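# Move the top well plate from rack K1 into the GENERAL bin

## Task

Lift the upper of the two stacked 96-well plates out of rack K1 and set it in the blue bin marked GENERAL (three bins look alike). At the end all three bins must be standing upright, the lower plate must still sit in K1 exactly as it started, and the plate must rest in the bin on its own, not held by the robot. Release it and pull the gripper away before finishing.

## Robot and tools

Robot: two 7-joint arms, left_arm and right_arm, each with a two-finger parallel gripper, mounted on one column behind the near edge of the table and facing roughly +x. left_arm is the robot's own left and sits on the +y side. Base poses: left_arm (-0.010, +0.031, +0.418) m, right_arm (-0.016, -0.031, +0.418) m, both with quat_wxyz (+0.999, 0, 0, -0.050). Matching joint values on the two arms give mirror-image postures. Either arm may do the job, and the idle one may be parked out of the way.

Scene frame: z = 0 is the table top, +z up, +x out over the table, origin 0.07 m behind the centre of the table's near edge. All positions are in metres and orientations are quaternions written w, x, y, z. Reported hand positions can be a little wrong, more so at long reach.

Gripper frame: +z runs along the fingers toward the tips, and the fingers close along y. end_effector_position is the spot between the pads when shut, under 1 cm behind the tips; on closing, the tips advance about 17 mm along +z.

Row format (used by both motion tools): 16 numbers, left_arm first then right_arm, each as x, y, z, qw, qx, qy, qz, opening. These are absolute targets in the scene frame, not offsets. Opening runs from -1 (shut) to +1 (wide, 0.145 m); going from open to shut takes at least about 0.5 s. A row may carry 14 extra values from 0 to 1, stiffness scales for left_arm's 7 joints then right_arm's 7, in Joint positions order; they stay in force until replaced. Both arms need numbers in every row, even one that should not move: for a still arm, repeat its last reported pose and the wanted opening each time. To keep a hand's orientation, repeat the same quaternion you chose rather than copying a drifted reported one.

execute_actions(actions): a list of up to 15 actions; each action is a table of up to 15 rows, one row per 1/30 s control step, so an action lasts 15 steps (0.5 s) and a short table repeats its final row. An empty list just returns the current state and images. Each step the command is clipped to within 70 mm and 16 degrees of the measured hand pose, so long reaches span several actions; after an action an arm only goes as far as its last clipped pose. An action is rejected for both arms if any target lies over 0.6 m from that hand's current position along any of the hand's axes; if the first action fails that test against the last reported state, or anything is malformed, nothing runs.

move(target, speed, blocking): target is one row as above. Each hand travels in a straight line toward it, all finishing together, over 0.5 to 10 s (cut off at 10 s). speed is m/s from 0.002 to 0.5 (default 0.25); rotation is capped at twice that in rad/s. The opening is applied when the move starts. Paths ignore obstacles and the other arm; hands lag, wander and can overshoot the speed, especially with a nearly straight arm. Faster motion and targets set deeper past a contact press harder. blocking=false returns after 0.5 s while motion continues; until a result shows the end, only wait or stop are accepted. The result adds a move: line giving the ending (done, off_target, moving, held, fault) and limits (paced = the sent pose was clipped; held = a check blocked some steps, after which the arm may lurch fast), plus each hand's distance from its target.

wait(seconds): 0 to 10; arms keep their last command and a running move goes on, returning early if it ends. stop(): brakes a running move; needs some room, more at speed; fingers keep moving. zoom_image(camera, region): camera is cam_high, cam_low, cam_left_wrist or cam_right_wrist; region is [x0, y0, x1, y1] pixels of that camera's 896x504 image, at most 504 by 504. read_manual(section): only "licences"; moves nothing. finished_scene(scene): pass the current scene number; it ends the scene for good and reports success.

Results: a state line per arm with hand position and quaternion, Hand target lines (where the controller is now steering), grip_measured (actual finger opening on the command scale), joint positions and torques, camera images, and for action calls some per-step positions with HELD marking steps an arm was held back. A pose unreachable line means the clearance check altered or blocked that arm's command. FAULT lines mean an arm stopped. MOTOR HOT warns from 85 °C; at 100 °C an OVER-TEMPERATURE FAULT stops that arm and hot joints go limp until cooled, so avoid holding loads for long.

Gripping: to hold, command an opening well below grip_measured; lower squeezes harder, up to about 10 N per pad on objects up to about 11 cm across. A quick close squeezes harder and can spring the fingers apart.

Cameras: cam_high and cam_low are fixed, the two wrist cameras ride on the hands; a calibration is supplied but may be slightly off.

Avoid: pushing anything off the table, tipping a bin, disturbing the lower plate, dropping or slamming the plate, letting the arms strike or press each other, and hard impacts. Occasional outside tugs on held parts or nudges to loose items can occur.

Each tool is called after "Call:" as name(argument=value, ...) on one line, values as JSON.

## Session

Call:
execute_actions(actions=[])

Scene clock: 0.00 s.
left_arm: end_effector_position=(+0.3693, +0.5930, +0.3885) grip_measured=+1.00 end_effector_quat_wxyz=(-0.616, +0.735, -0.236, +0.158) | right_arm: end_effector_position=(+0.2313, -0.0649, +0.3836) grip_measured=+1.00 end_effector_quat_wxyz=(-0.414, +0.498, +0.569, +0.507)
Joint positions: left_arm=[ 1.319  1.206 -1.035  0.624 -0.413  0.468  0.335  0.145] | right_arm=[ 0.811  0.865 -0.598  1.839  0.95   0.353  1.082  0.145]
Joint velocities: left_arm=[-0.011 -0.077 -0.007 -0.002 -0.022 -0.051  0.022  0.   ] | right_arm=[-0.033  0.011 -0.002  0.022 -0.081 -0.051  0.051 -0.   ]
Joint torques (N m, as the arm reports them, + toward a larger angle): no reading
Motor temperatures (°C, as the motors report them): left_arm=[24 25 24 24 23 25 22] | right_arm=[25 24 23 25 25 25 26]
Hand target (left_arm): +0.369, +0.593, +0.389; -0.616, +0.735, -0.236, +0.158
Hand target (right_arm): +0.231, -0.065, +0.384; -0.414, +0.498, +0.569, +0.507
Joint stiffness scale: left_arm=[1. 1. 1. 1. 1. 1. 1.] | right_arm=[1. 1. 1. 1. 1. 1. 1.]

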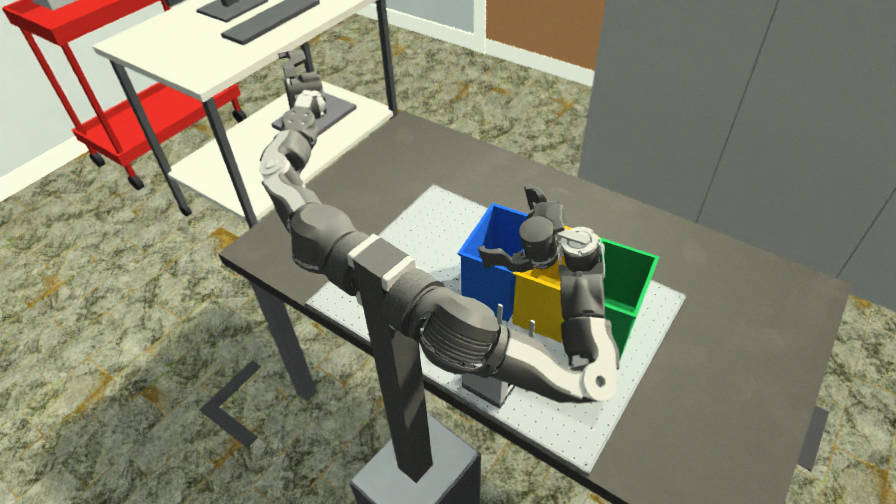

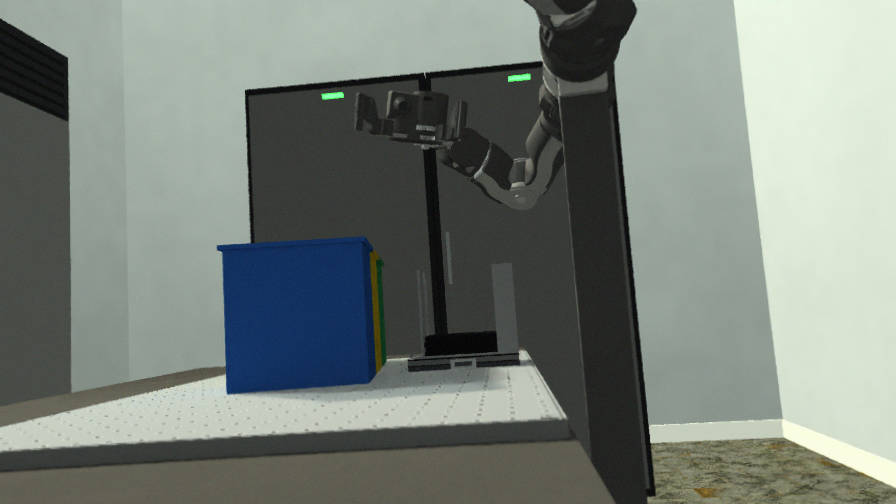

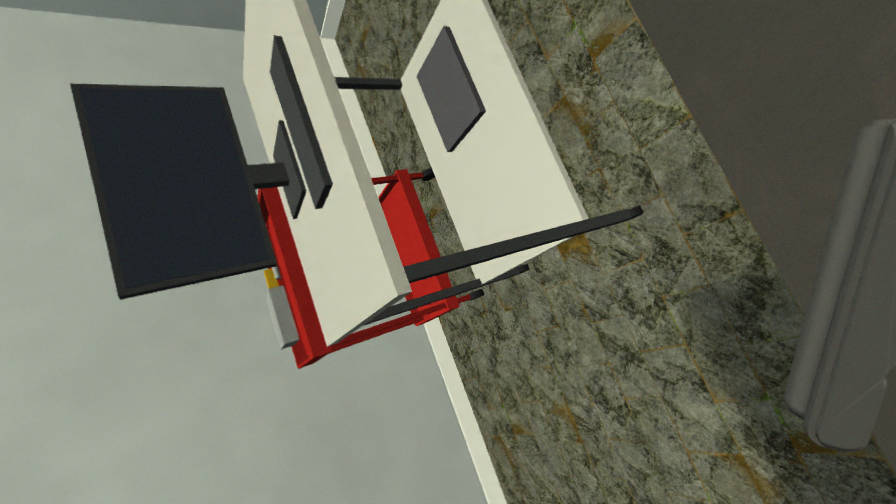

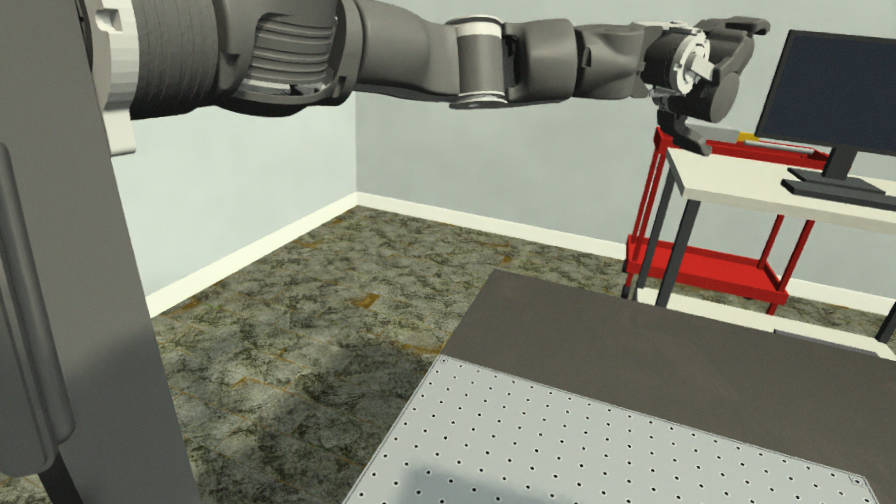

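Call:
zoom_image(camera="cam_low", region=[380, 220, 560, 400])

Call:
zoom_image(camera="cam_high", region=[400, 170, 700, 470])

Region (380, 220, 560, 400) of cam_low's 896x504 image, scaled by 2.800, with more detail than that image has.

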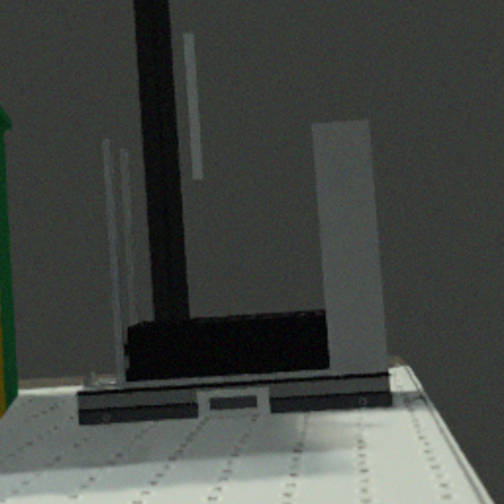

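Region (400, 170, 700, 470) of cam_high's 896x504 image, scaled by 1.680, with more detail than that image has.

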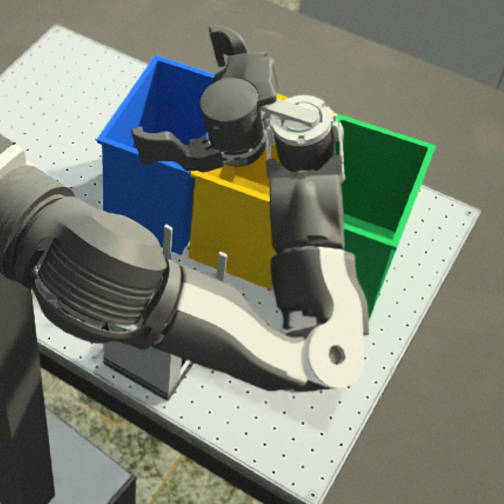

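Call:
move(target=[0.30,0.30,0.215,0,0.609,-0.793,0,1, 0.19,-0.30,0.24,-0.246,0.751,0.458,0.405,1], speed=0.35)

Scene clock: 122.87 s.
left_arm: end_effector_position=(+0.3060, +0.2962, +0.2181) grip_measured=+1.00 end_effector_quat_wxyz=(+0.002, -0.611, +0.792, -0.007) | right_arm: end_effector_position=(+0.1892, -0.3010, +0.2421) grip_measured=+1.00 end_effector_quat_wxyz=(-0.237, +0.751, +0.459, +0.411)
Joint positions: left_arm=[ 1.144  1.205 -1.16   1.385 -0.142 -0.005  1.539  0.145] | right_arm=[ 0.119  1.697 -0.684  1.499  1.145 -0.36   1.078  0.145]
Joint velocities: left_arm=[-0.033  0.055  0.012 -0.012 -0.037 -0.007  0.037 -0.   ] | right_arm=[ 0.077  0.011  0.007  0.002 -0.022  0.007 -0.022 -0.   ]
Joint torques (N m, as the arm reports them, + toward a larger angle): left_arm=[ 4.17  2.62  3.44  0.6   0.05 -0.02  0.33] | right_arm=[ 2.85  9.01  2.28 -0.53  0.42 -0.29 -0.17]
Motor temperatures (°C, as the motors report them): left_arm=[28 26 25 24 23 25 23] | right_arm=[30 25 25 25 26 26 26]
Hand target (left_arm): +0.304, +0.297, +0.217; -0.002, -0.610, +0.792, -0.003
Hand target (right_arm): +0.188, -0.301, +0.240; -0.237, +0.752, +0.458, +0.410
Off the commanded pose (left_arm): 0.008 m, 1 deg.
Off the commanded pose (right_arm): 0.002 m, 1 deg.
Joint stiffness scale: left_arm=[1. 1. 1. 1. 1. 1. 1.] | right_arm=[1. 1. 1. 1. 1. 1. 1.]
move: off_target (left_arm)
camera_calibration (this result's frames):
cam_left_wrist: T_world_to_cam=[[-0.894602, 0.218518, 0.389791, 0.117988], [0.331207, 0.909807, 0.250106, -0.414541], [-0.299982, 0.352847, -0.88629, 0.232541], [0, 0, 0, 1]] pos_world=[0.312609, 0.269319, 0.263788]
cam_right_wrist: T_world_to_cam=[[0.960864, -0.182508, -0.2084, -0.185012], [-0.276847, -0.659153, -0.699195, 0.0344818], [-0.00975901, 0.729526, -0.683883, 0.444356], [0, 0, 0, 1]] pos_world=[0.191654, -0.335207, 0.289441]

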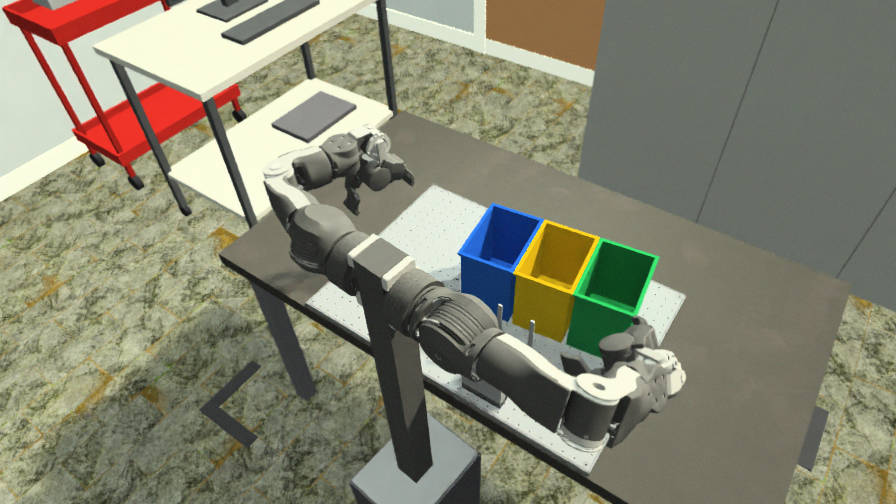

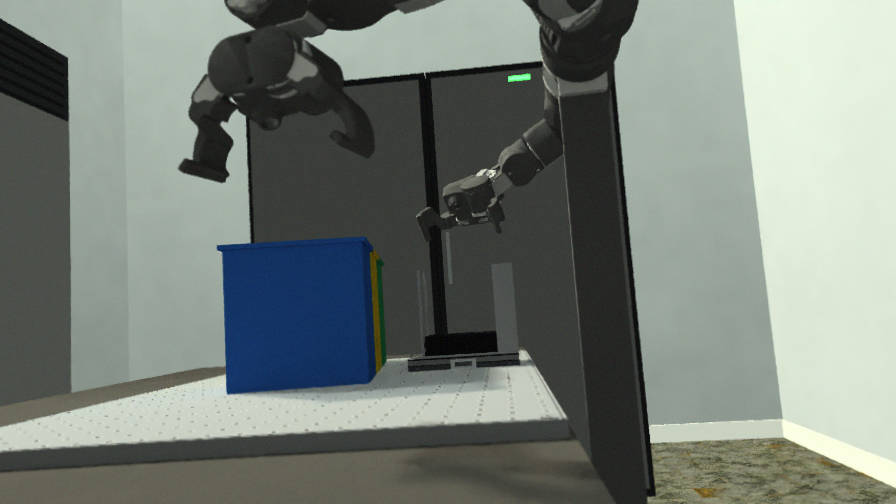

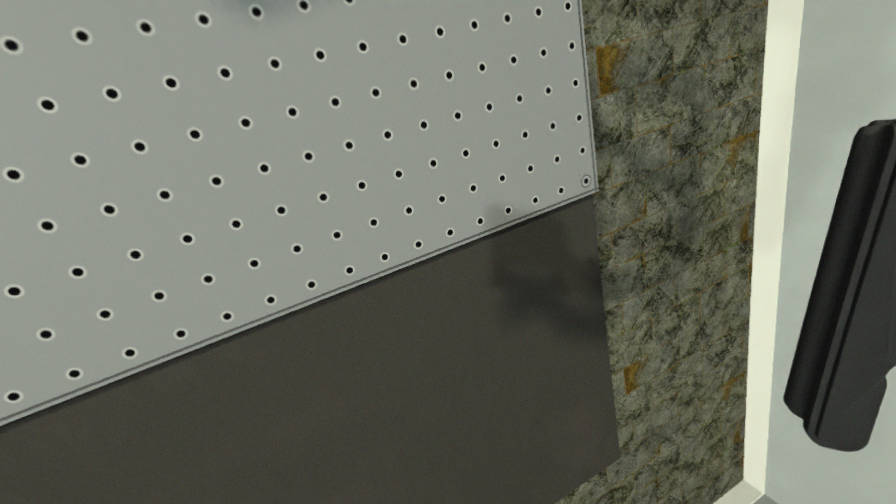

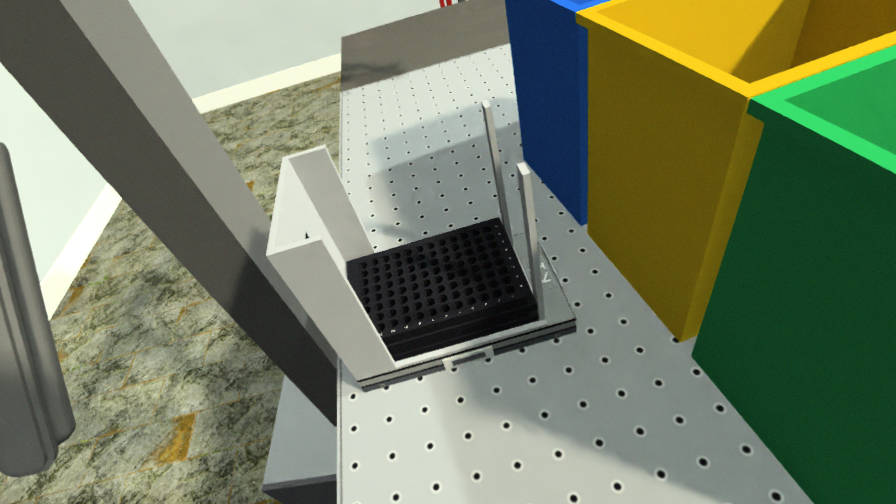

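Call:
zoom_image(camera="cam_right_wrist", region=[260, 90, 600, 400])

Call:
zoom_image(camera="cam_high", region=[445, 190, 585, 330])

Call:
zoom_image(camera="cam_low", region=[160, 0, 400, 200])

Region (260, 90, 600, 400) of cam_right_wrist's 896x504 image, scaled by 1.482, with more detail than that image has; it fills the top 460 rows of this view, and the rest is white.

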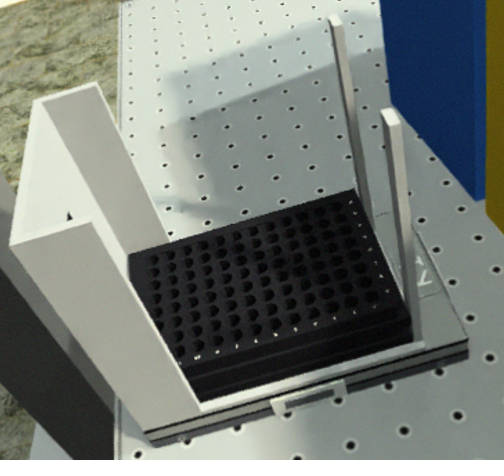

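Region (445, 190, 585, 330) of cam_high's 896x504 image, scaled by 3.600, with more detail than that image has.

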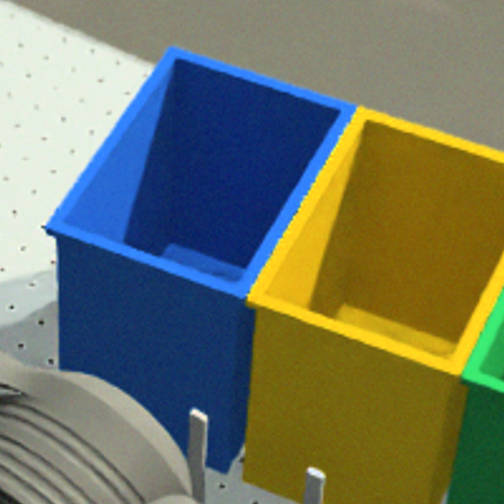

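Region (160, 0, 400, 200) of cam_low's 896x504 image, scaled by 2.100, with more detail than that image has.

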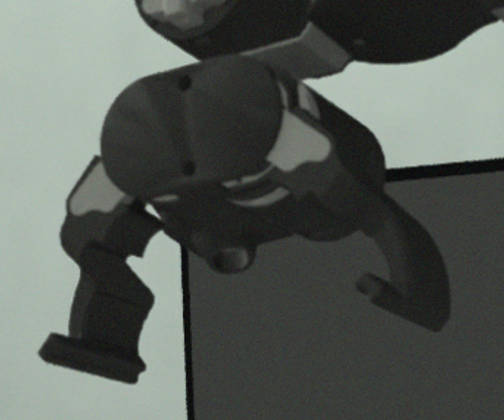

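Call:
zoom_image(camera="cam_right_wrist", region=[440, 200, 590, 350])

Call:
zoom_image(camera="cam_right_wrist", region=[330, 240, 480, 390])

Call:
zoom_image(camera="cam_right_wrist", region=[250, 130, 400, 280])

Call:
zoom_image(camera="cam_right_wrist", region=[460, 90, 560, 190])

Region (440, 200, 590, 350) of cam_right_wrist's 896x504 image, scaled by 3.360, with more detail than that image has.

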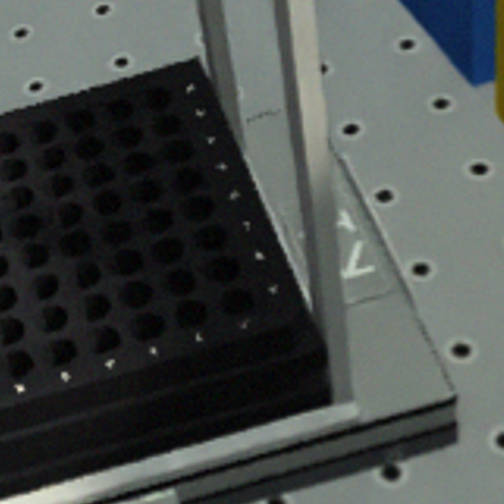

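Region (330, 240, 480, 390) of cam_right_wrist's 896x504 image, scaled by 3.360, with more detail than that image has.

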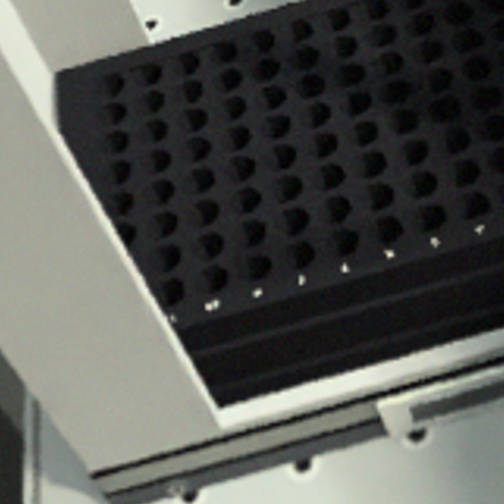

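Region (250, 130, 400, 280) of cam_right_wrist's 896x504 image, scaled by 3.360, with more detail than that image has.

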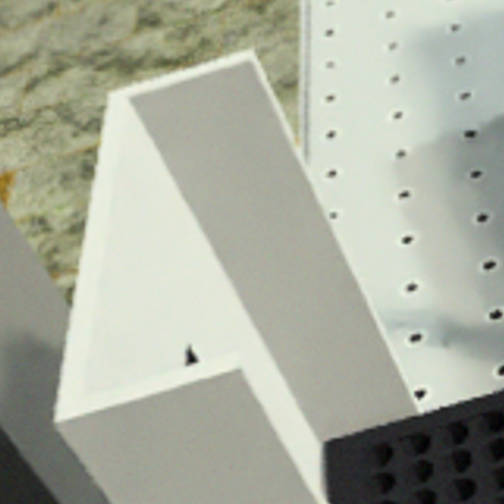

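Region (460, 90, 560, 190) of cam_right_wrist's 896x504 image, scaled by 5.040, with more detail than that image has.

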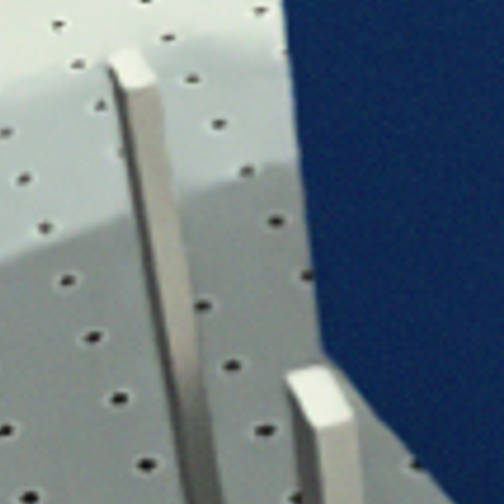

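Call:
move(target=[0.285,0.08,0.33,-0.0324,0.0695,-0.9037,0.4214,-0.3, 0.19,-0.112,0.195,0,0,1,0,0.75], speed=0.4)

Scene clock: 245.97 s.
left_arm: end_effector_position=(+0.2841, +0.0808, +0.3319) grip_measured=-0.30 end_effector_quat_wxyz=(+0.023, -0.074, +0.903, -0.422) | right_arm: end_effector_position=(+0.1870, -0.1090, +0.1932) grip_measured=+0.75 end_effector_quat_wxyz=(-0.015, -0.007, +1.000, +0.002)
Joint positions: left_arm=[ 1.145  1.122 -0.942  1.812  0.127 -0.662  1.066  0.053] | right_arm=[ 1.212  0.71  -1.481  2.024 -0.28  -0.381  1.565  0.129]
Joint velocities: left_arm=[ 0.077  0.055 -0.007 -0.007 -0.022 -0.022  0.037 -0.   ] | right_arm=[ 0.011  0.055 -0.007 -0.012  0.066 -0.037  0.007 -0.   ]
Joint torques (N m, as the arm reports them, + toward a larger angle): left_arm=[ 4.77  1.45  4.84  0.4   0.17  0.02 -0.29] | right_arm=[ 7.6   0.44  2.03  1.34  0.09 -0.05  0.09]
Motor temperatures (°C, as the motors report them): left_arm=[29 26 27 24 23 25 23] | right_arm=[28 32 25 25 26 26 26]
Hand target (left_arm): +0.285, +0.080, +0.334; +0.025, -0.072, +0.902, -0.426
Hand target (right_arm): +0.187, -0.110, +0.193; -0.015, -0.008, +1.000, -0.002
Off the commanded pose (left_arm): 0.002 m, 1 deg.
Off the commanded pose (right_arm): 0.005 m, 2 deg.
Joint stiffness scale: left_arm=[1. 1. 1. 1. 1. 1. 1.] | right_arm=[1. 1. 1. 1. 1. 1. 1.]
joint sent to its limit (right arm) — the command would take joint 7 (wrist yaw) past its upper limit, so that joint was sent only as far as its limit.
move: off_target (right_arm)
camera_calibration (this result's frames):
cam_left_wrist: T_world_to_cam=[[-0.16378, 0.881837, -0.442199, 0.116008], [0.935429, 0.281178, 0.214267, -0.348719], [0.313286, -0.378553, -0.870948, 0.282747], [0, 0, 0, 1]] pos_world=[0.256621, 0.102787, 0.372275]
cam_right_wrist: T_world_to_cam=[[0.0105341, 0.931839, -0.362718, 0.170897], [0.981674, 0.0593862, 0.181076, -0.200847], [0.190274, -0.357979, -0.914137, 0.159334], [0, 0, 0, 1]] pos_world=[0.165049, -0.0902828, 0.244009]

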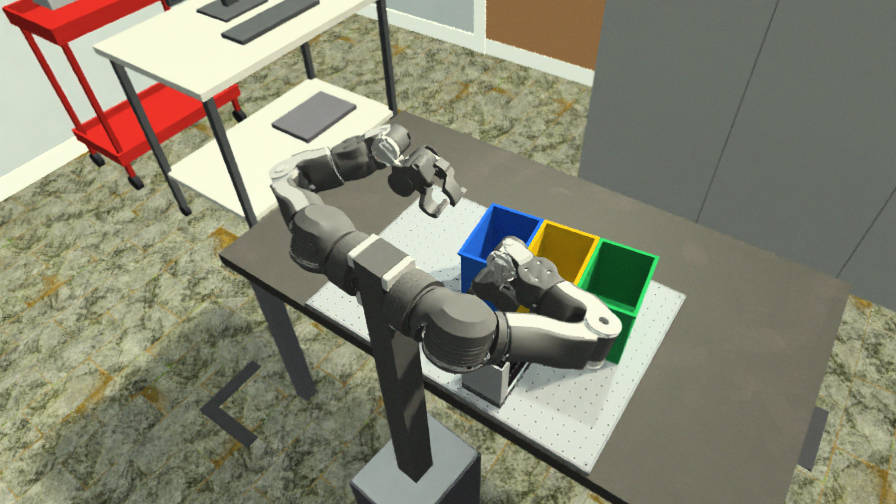

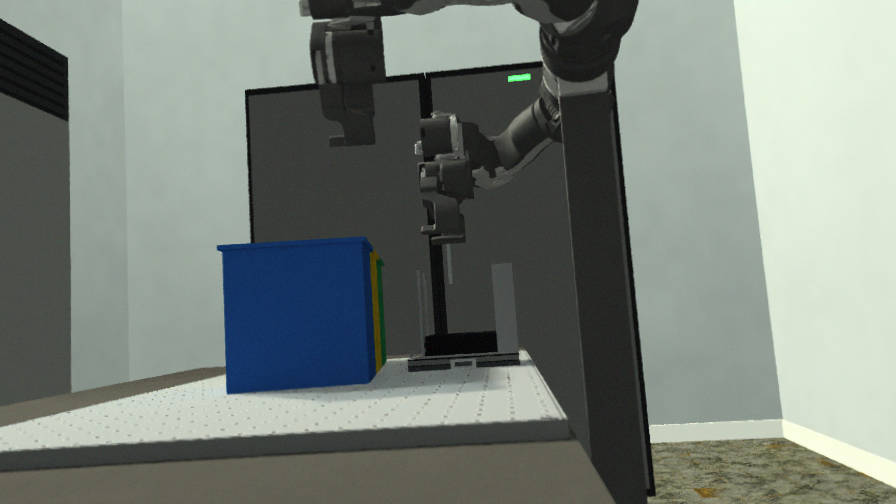

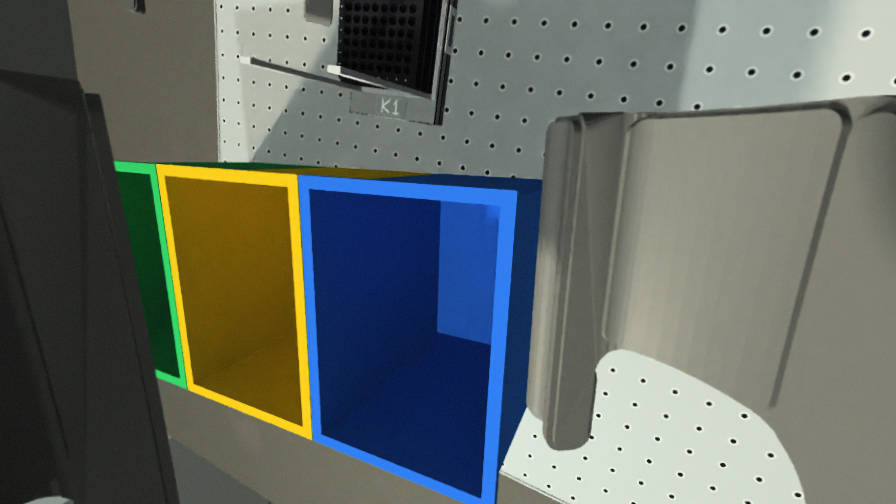

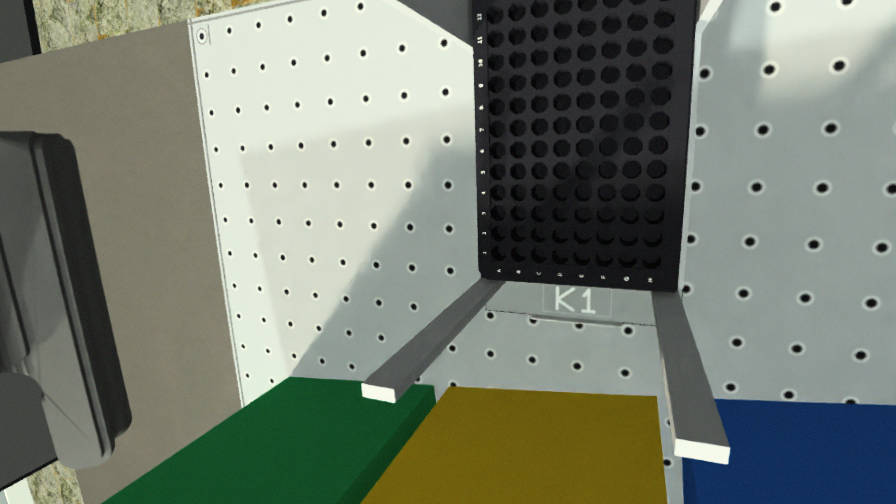

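Call:
zoom_image(camera="cam_right_wrist", region=[450, 0, 750, 300])

Call:
zoom_image(camera="cam_low", region=[370, 130, 570, 380])

Region (450, 0, 750, 300) of cam_right_wrist's 896x504 image, scaled by 1.680, with more detail than that image has.

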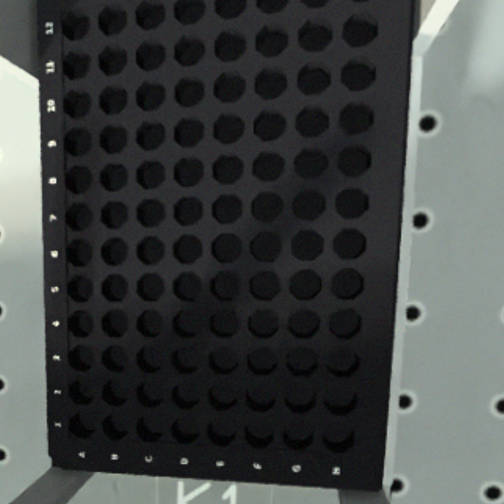

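Region (370, 130, 570, 380) of cam_low's 896x504 image, scaled by 2.016, with more detail than that image has; it fills the left 403 columns of this view, and the rest is white.

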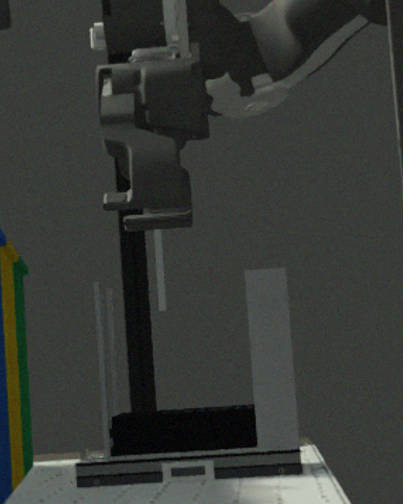

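Call:
zoom_image(camera="cam_left_wrist", region=[480, 90, 780, 480])

Call:
zoom_image(camera="cam_high", region=[380, 130, 480, 230])

Region (480, 90, 780, 480) of cam_left_wrist's 896x504 image, scaled by 1.292, with more detail than that image has; it fills the left 388 columns of this view, and the rest is white.

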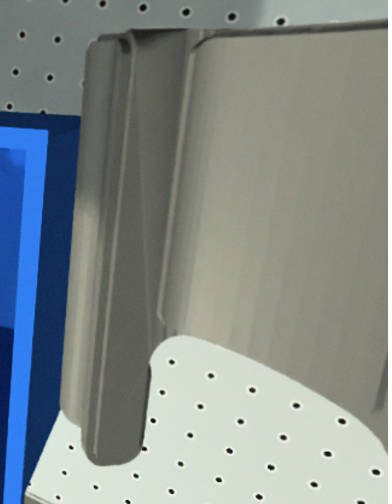

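Region (380, 130, 480, 230) of cam_high's 896x504 image, scaled by 5.040, with more detail than that image has.

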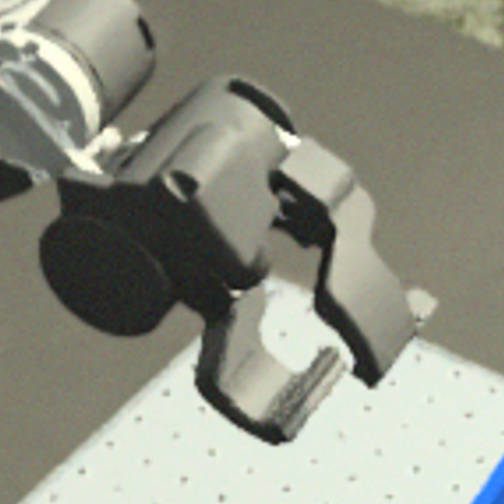

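Call:
move(target=[0.285,0.08,0.33,-0.0324,0.0695,-0.9037,0.4214,-0.3, 0.177,-0.1095,0.056,-0.012,-0.0105,1,0,0.75], speed=0.15)

Scene clock: 271.13 s.
left_arm: end_effector_position=(+0.2854, +0.0804, +0.3300) grip_measured=-0.30 end_effector_quat_wxyz=(+0.033, -0.070, +0.904, -0.420) | right_arm: end_effector_position=(+0.1733, -0.1112, +0.0556) grip_measured=+0.75 end_effector_quat_wxyz=(-0.014, -0.008, +1.000, -0.004)
Joint positions: left_arm=[ 1.139  1.122 -0.942  1.82   0.094 -0.662  1.047  0.053] | right_arm=[ 0.788  0.617 -1.572  1.695 -0.863 -0.459  1.211  0.129]
Joint velocities: left_arm=[-0.055 -0.011 -0.007 -0.012  0.066 -0.037 -0.007 -0.   ] | right_arm=[-0.055 -0.077 -0.002 -0.012 -0.022  0.007  0.007 -0.   ]
Joint torques (N m, as the arm reports them, + toward a larger angle): left_arm=[ 4.01  1.77  4.31  0.87  0.17  0.05 -0.3 ] | right_arm=[ 6.38  0.55  2.45  2.46  0.08 -0.12 -0.18]
Motor temperatures (°C, as the motors report them): left_arm=[30 26 28 24 23 25 24] | right_arm=[31 29 25 25 26 26 26]
Hand target (left_arm): +0.285, +0.080, +0.330; +0.033, -0.070, +0.904, -0.421
Hand target (right_arm): +0.173, -0.110, +0.056; -0.014, -0.010, +1.000, -0.002
Off the commanded pose (left_arm): 0.001 m, 0 deg.
Off the commanded pose (right_arm): 0.004 m, 1 deg.
Joint stiffness scale: left_arm=[1. 1. 1. 1. 1. 1. 1.] | right_arm=[1. 1. 1. 1. 1. 1. 1.]
move: off_target (right_arm)
camera_calibration (this result's frames):
cam_left_wrist: T_world_to_cam=[[-0.156225, 0.884953, -0.438693, 0.112187], [0.930344, 0.281014, 0.235567, -0.354974], [0.331744, -0.371334, -0.867212, 0.273437], [0, 0, 0, 1]] pos_world=[0.257063, 0.102009, 0.369964]
cam_right_wrist: T_world_to_cam=[[0.00822789, 0.927735, -0.373148, 0.123748], [0.981234, 0.0643999, 0.18175, -0.161702], [0.192646, -0.367641, -0.909795, 0.0337189], [0, 0, 0, 1]] pos_world=[0.151153, -0.0919957, 0.106243]

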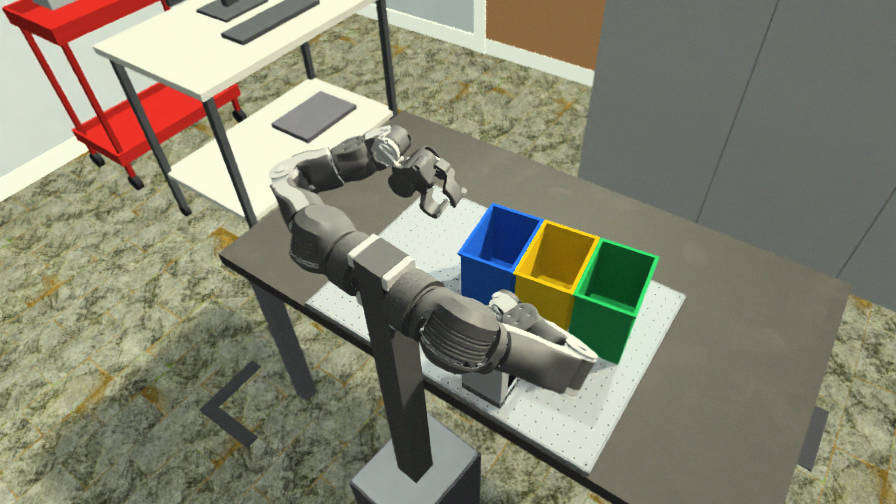

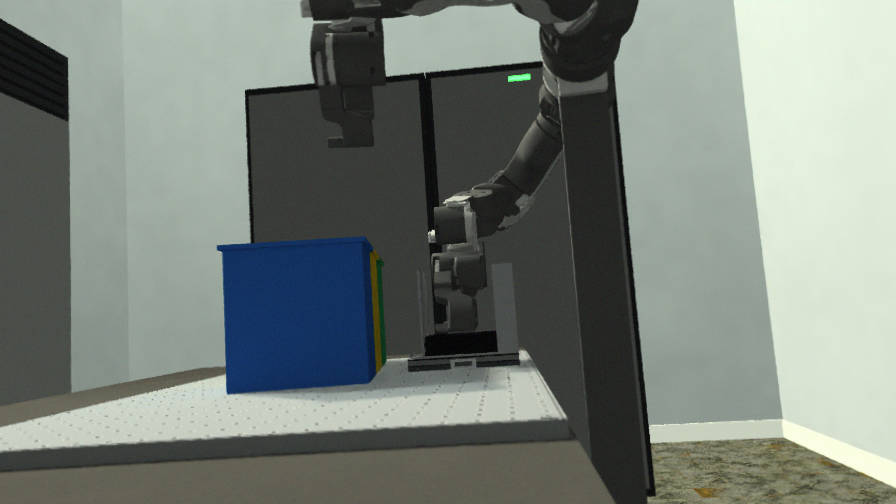

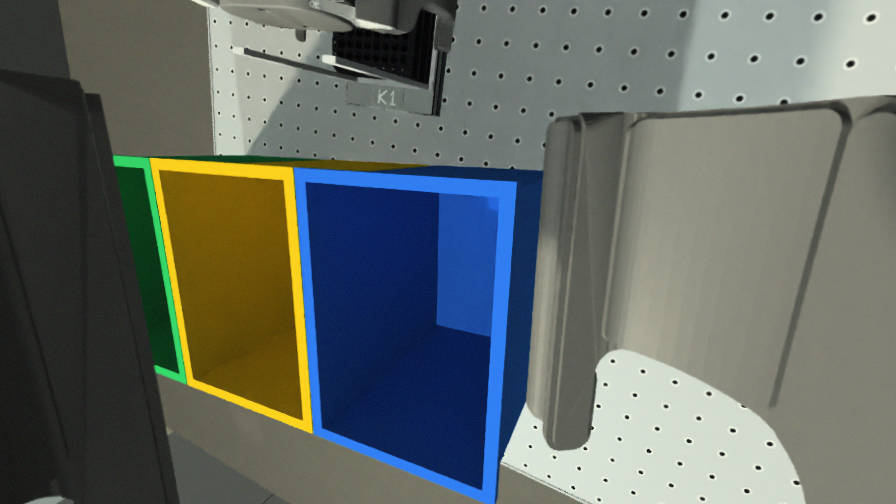

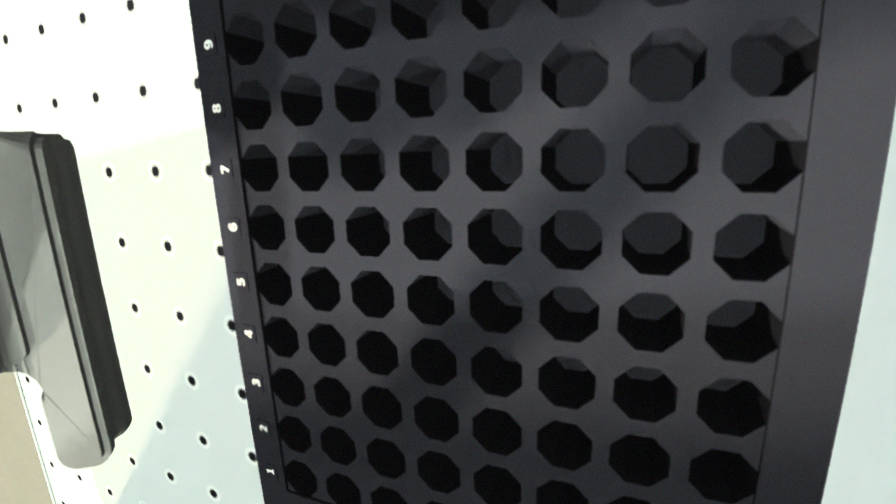

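Call:
zoom_image(camera="cam_low", region=[400, 250, 530, 380])

Region (400, 250, 530, 380) of cam_low's 896x504 image, scaled by 3.877, with more detail than that image has.

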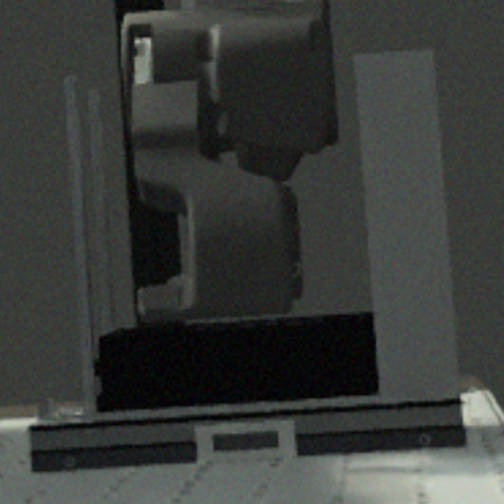

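Call:
execute_actions(actions=[[[0.285,0.08,0.33,-0.0324,0.0695,-0.9037,0.4214,-0.3, 0.1735,-0.111,0.055,-0.014,-0.01,1,0,0.72],[0.285,0.08,0.33,-0.0324,0.0695,-0.9037,0.4214,-0.3, 0.1735,-0.111,0.054,-0.014,-0.01,1,0,0.68],[0.285,0.08,0.33,-0.0324,0.0695,-0.9037,0.4214,-0.3, 0.1735,-0.111,0.053,-0.014,-0.01,1,0,0.64],[0.285,0.08,0.33,-0.0324,0.0695,-0.9037,0.4214,-0.3, 0.1735,-0.111,0.052,-0.014,-0.01,1,0,0.6],[0.285,0.08,0.33,-0.0324,0.0695,-0.9037,0.4214,-0.3, 0.1735,-0.111,0.051,-0.014,-0.01,1,0,0.56],[0.285,0.08,0.33,-0.0324,0.0695,-0.9037,0.4214,-0.3, 0.1735,-0.111,0.050,-0.014,-0.01,1,0,0.52],[0.285,0.08,0.33,-0.0324,0.0695,-0.9037,0.4214,-0.3, 0.1735,-0.111,0.049,-0.014,-0.01,1,0,0.48],[0.285,0.08,0.33,-0.0324,0.0695,-0.9037,0.4214,-0.3, 0.1735,-0.111,0.048,-0.014,-0.01,1,0,0.44],[0.285,0.08,0.33,-0.0324,0.0695,-0.9037,0.4214,-0.3, 0.1735,-0.111,0.047,-0.014,-0.01,1,0,0.40],[0.285,0.08,0.33,-0.0324,0.0695,-0.9037,0.4214,-0.3, 0.1735,-0.111,0.0465,-0.014,-0.01,1,0,0.36],[0.285,0.08,0.33,-0.0324,0.0695,-0.9037,0.4214,-0.3, 0.1735,-0.111,0.0465,-0.014,-0.01,1,0,0.32],[0.285,0.08,0.33,-0.0324,0.0695,-0.9037,0.4214,-0.3, 0.1735,-0.111,0.0465,-0.014,-0.01,1,0,0.30]]])

Scene clock: 292.73 s.
left_arm: end_effector_position=(+0.2853, +0.0804, +0.3300) grip_measured=-0.30 end_effector_quat_wxyz=(+0.033, -0.070, +0.904, -0.420) | right_arm: end_effector_position=(+0.1747, -0.1119, +0.0476) grip_measured=+0.30 end_effector_quat_wxyz=(-0.012, -0.008, +1.000, -0.002)
Joint positions: left_arm=[ 1.139  1.122 -0.942  1.821  0.094 -0.662  1.047  0.053] | right_arm=[ 0.77   0.608 -1.572  1.659 -0.896 -0.468  1.175  0.098]
Joint velocities: left_arm=[-0.011 -0.077  0.012 -0.002 -0.022 -0.022  0.022 -0.   ] | right_arm=[ 0.055 -0.011 -0.012 -0.007 -0.022  0.022 -0.037  0.   ]
Joint torques (N m, as the arm reports them, + toward a larger angle): left_arm=[ 4.06  1.75  4.3   0.88  0.18  0.06 -0.3 ] | right_arm=[ 5.54  0.4   2.04  2.2   0.06 -0.12 -0.18]
Motor temperatures (°C, as the motors report them): left_arm=[30 26 28 24 23 25 24] | right_arm=[31 28 25 26 26 26 26]
Hand target (left_arm): +0.285, +0.080, +0.330; +0.032, -0.069, +0.904, -0.421
Hand target (right_arm): +0.173, -0.111, +0.046; -0.014, -0.010, +1.000, -0.000
Off the commanded pose (left_arm): 0.000 m, 0 deg.
Off the commanded pose (right_arm): 0.002 m, 0 deg.
Joint stiffness scale: left_arm=[1. 1. 1. 1. 1. 1. 1.] | right_arm=[1. 1. 1. 1. 1. 1. 1.]
joint sent to its limit (right arm) — the command would take joint 3 (upper arm roll) past its lower limit, so that joint was sent only as far as its limit.
Step readings (end_effector_position):
0: left_arm (+0.2854, +0.0804, +0.3300) | right_arm (+0.1733, -0.1111, +0.0556)
1: left_arm (+0.2854, +0.0804, +0.3300) | right_arm (+0.1734, -0.1110, +0.0556)
2: left_arm (+0.2853, +0.0804, +0.3300) | right_arm (+0.1739, -0.1111, +0.0552)
4: left_arm (+0.2853, +0.0804, +0.3300) | right_arm (+0.1752, -0.1124, +0.0537)
8: left_arm (+0.2853, +0.0804, +0.3300) | right_arm (+0.1741, -0.1116, +0.0494)
15: end_effector_position above
camera_calibration (this result's frames):
cam_left_wrist: T_world_to_cam=[[-0.155857, 0.88503, -0.43867, 0.112113], [0.930422, 0.280664, 0.235674, -0.354904], [0.331698, -0.371417, -0.867195, 0.273464], [0, 0, 0, 1]] pos_world=[0.256976, 0.101955, 0.369969]
cam_right_wrist: T_world_to_cam=[[0.0104666, 0.929339, -0.36908, 0.120961], [0.980502, 0.0628949, 0.186174, -0.161851], [0.196232, -0.363832, -0.91056, 0.0257542], [0, 0, 0, 1]] pos_world=[0.152375, -0.092864, 0.0982274]

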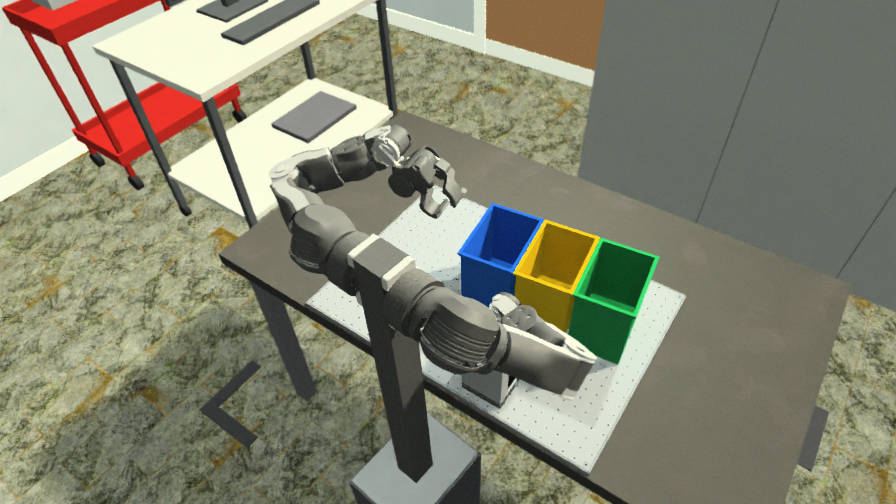

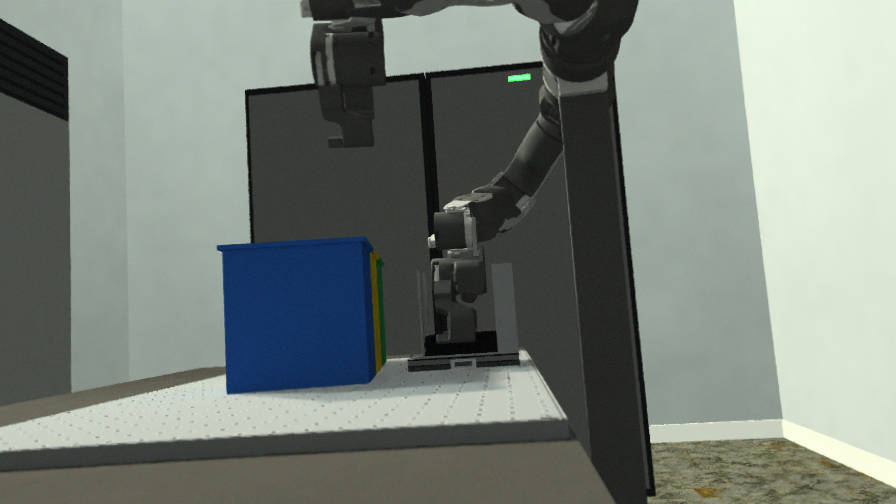

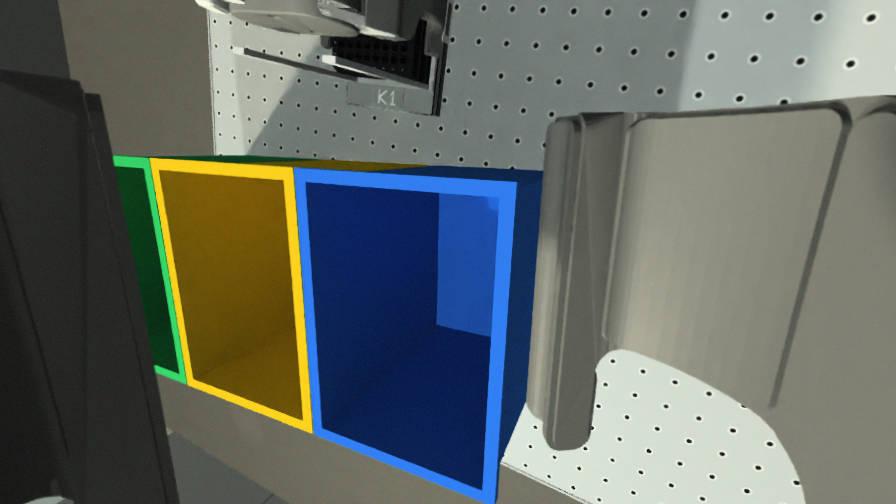

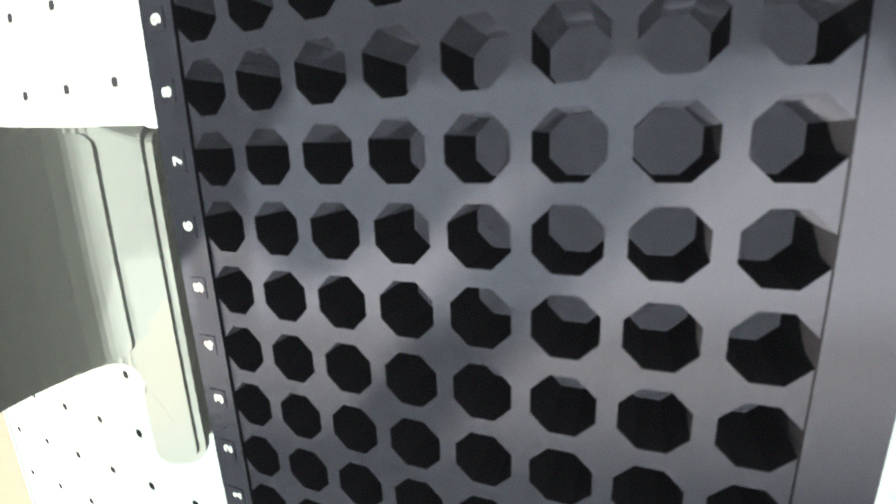

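Call:
zoom_image(camera="cam_low", region=[410, 290, 510, 380])

Call:
zoom_image(camera="cam_left_wrist", region=[360, 0, 480, 120])

Region (410, 290, 510, 380) of cam_low's 896x504 image, scaled by 5.040, with more detail than that image has; it fills the top 454 rows of this view, and the rest is white.

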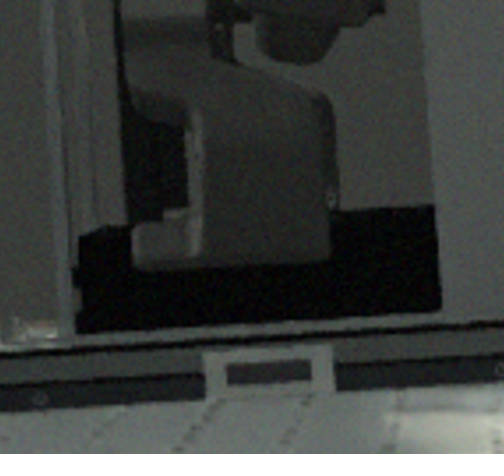

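Region (360, 0, 480, 120) of cam_left_wrist's 896x504 image, scaled by 4.200, with more detail than that image has.

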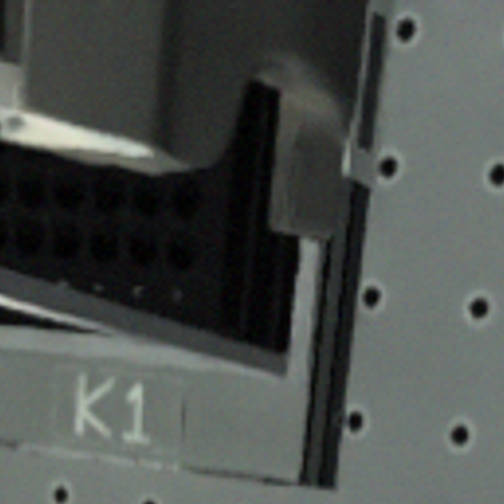

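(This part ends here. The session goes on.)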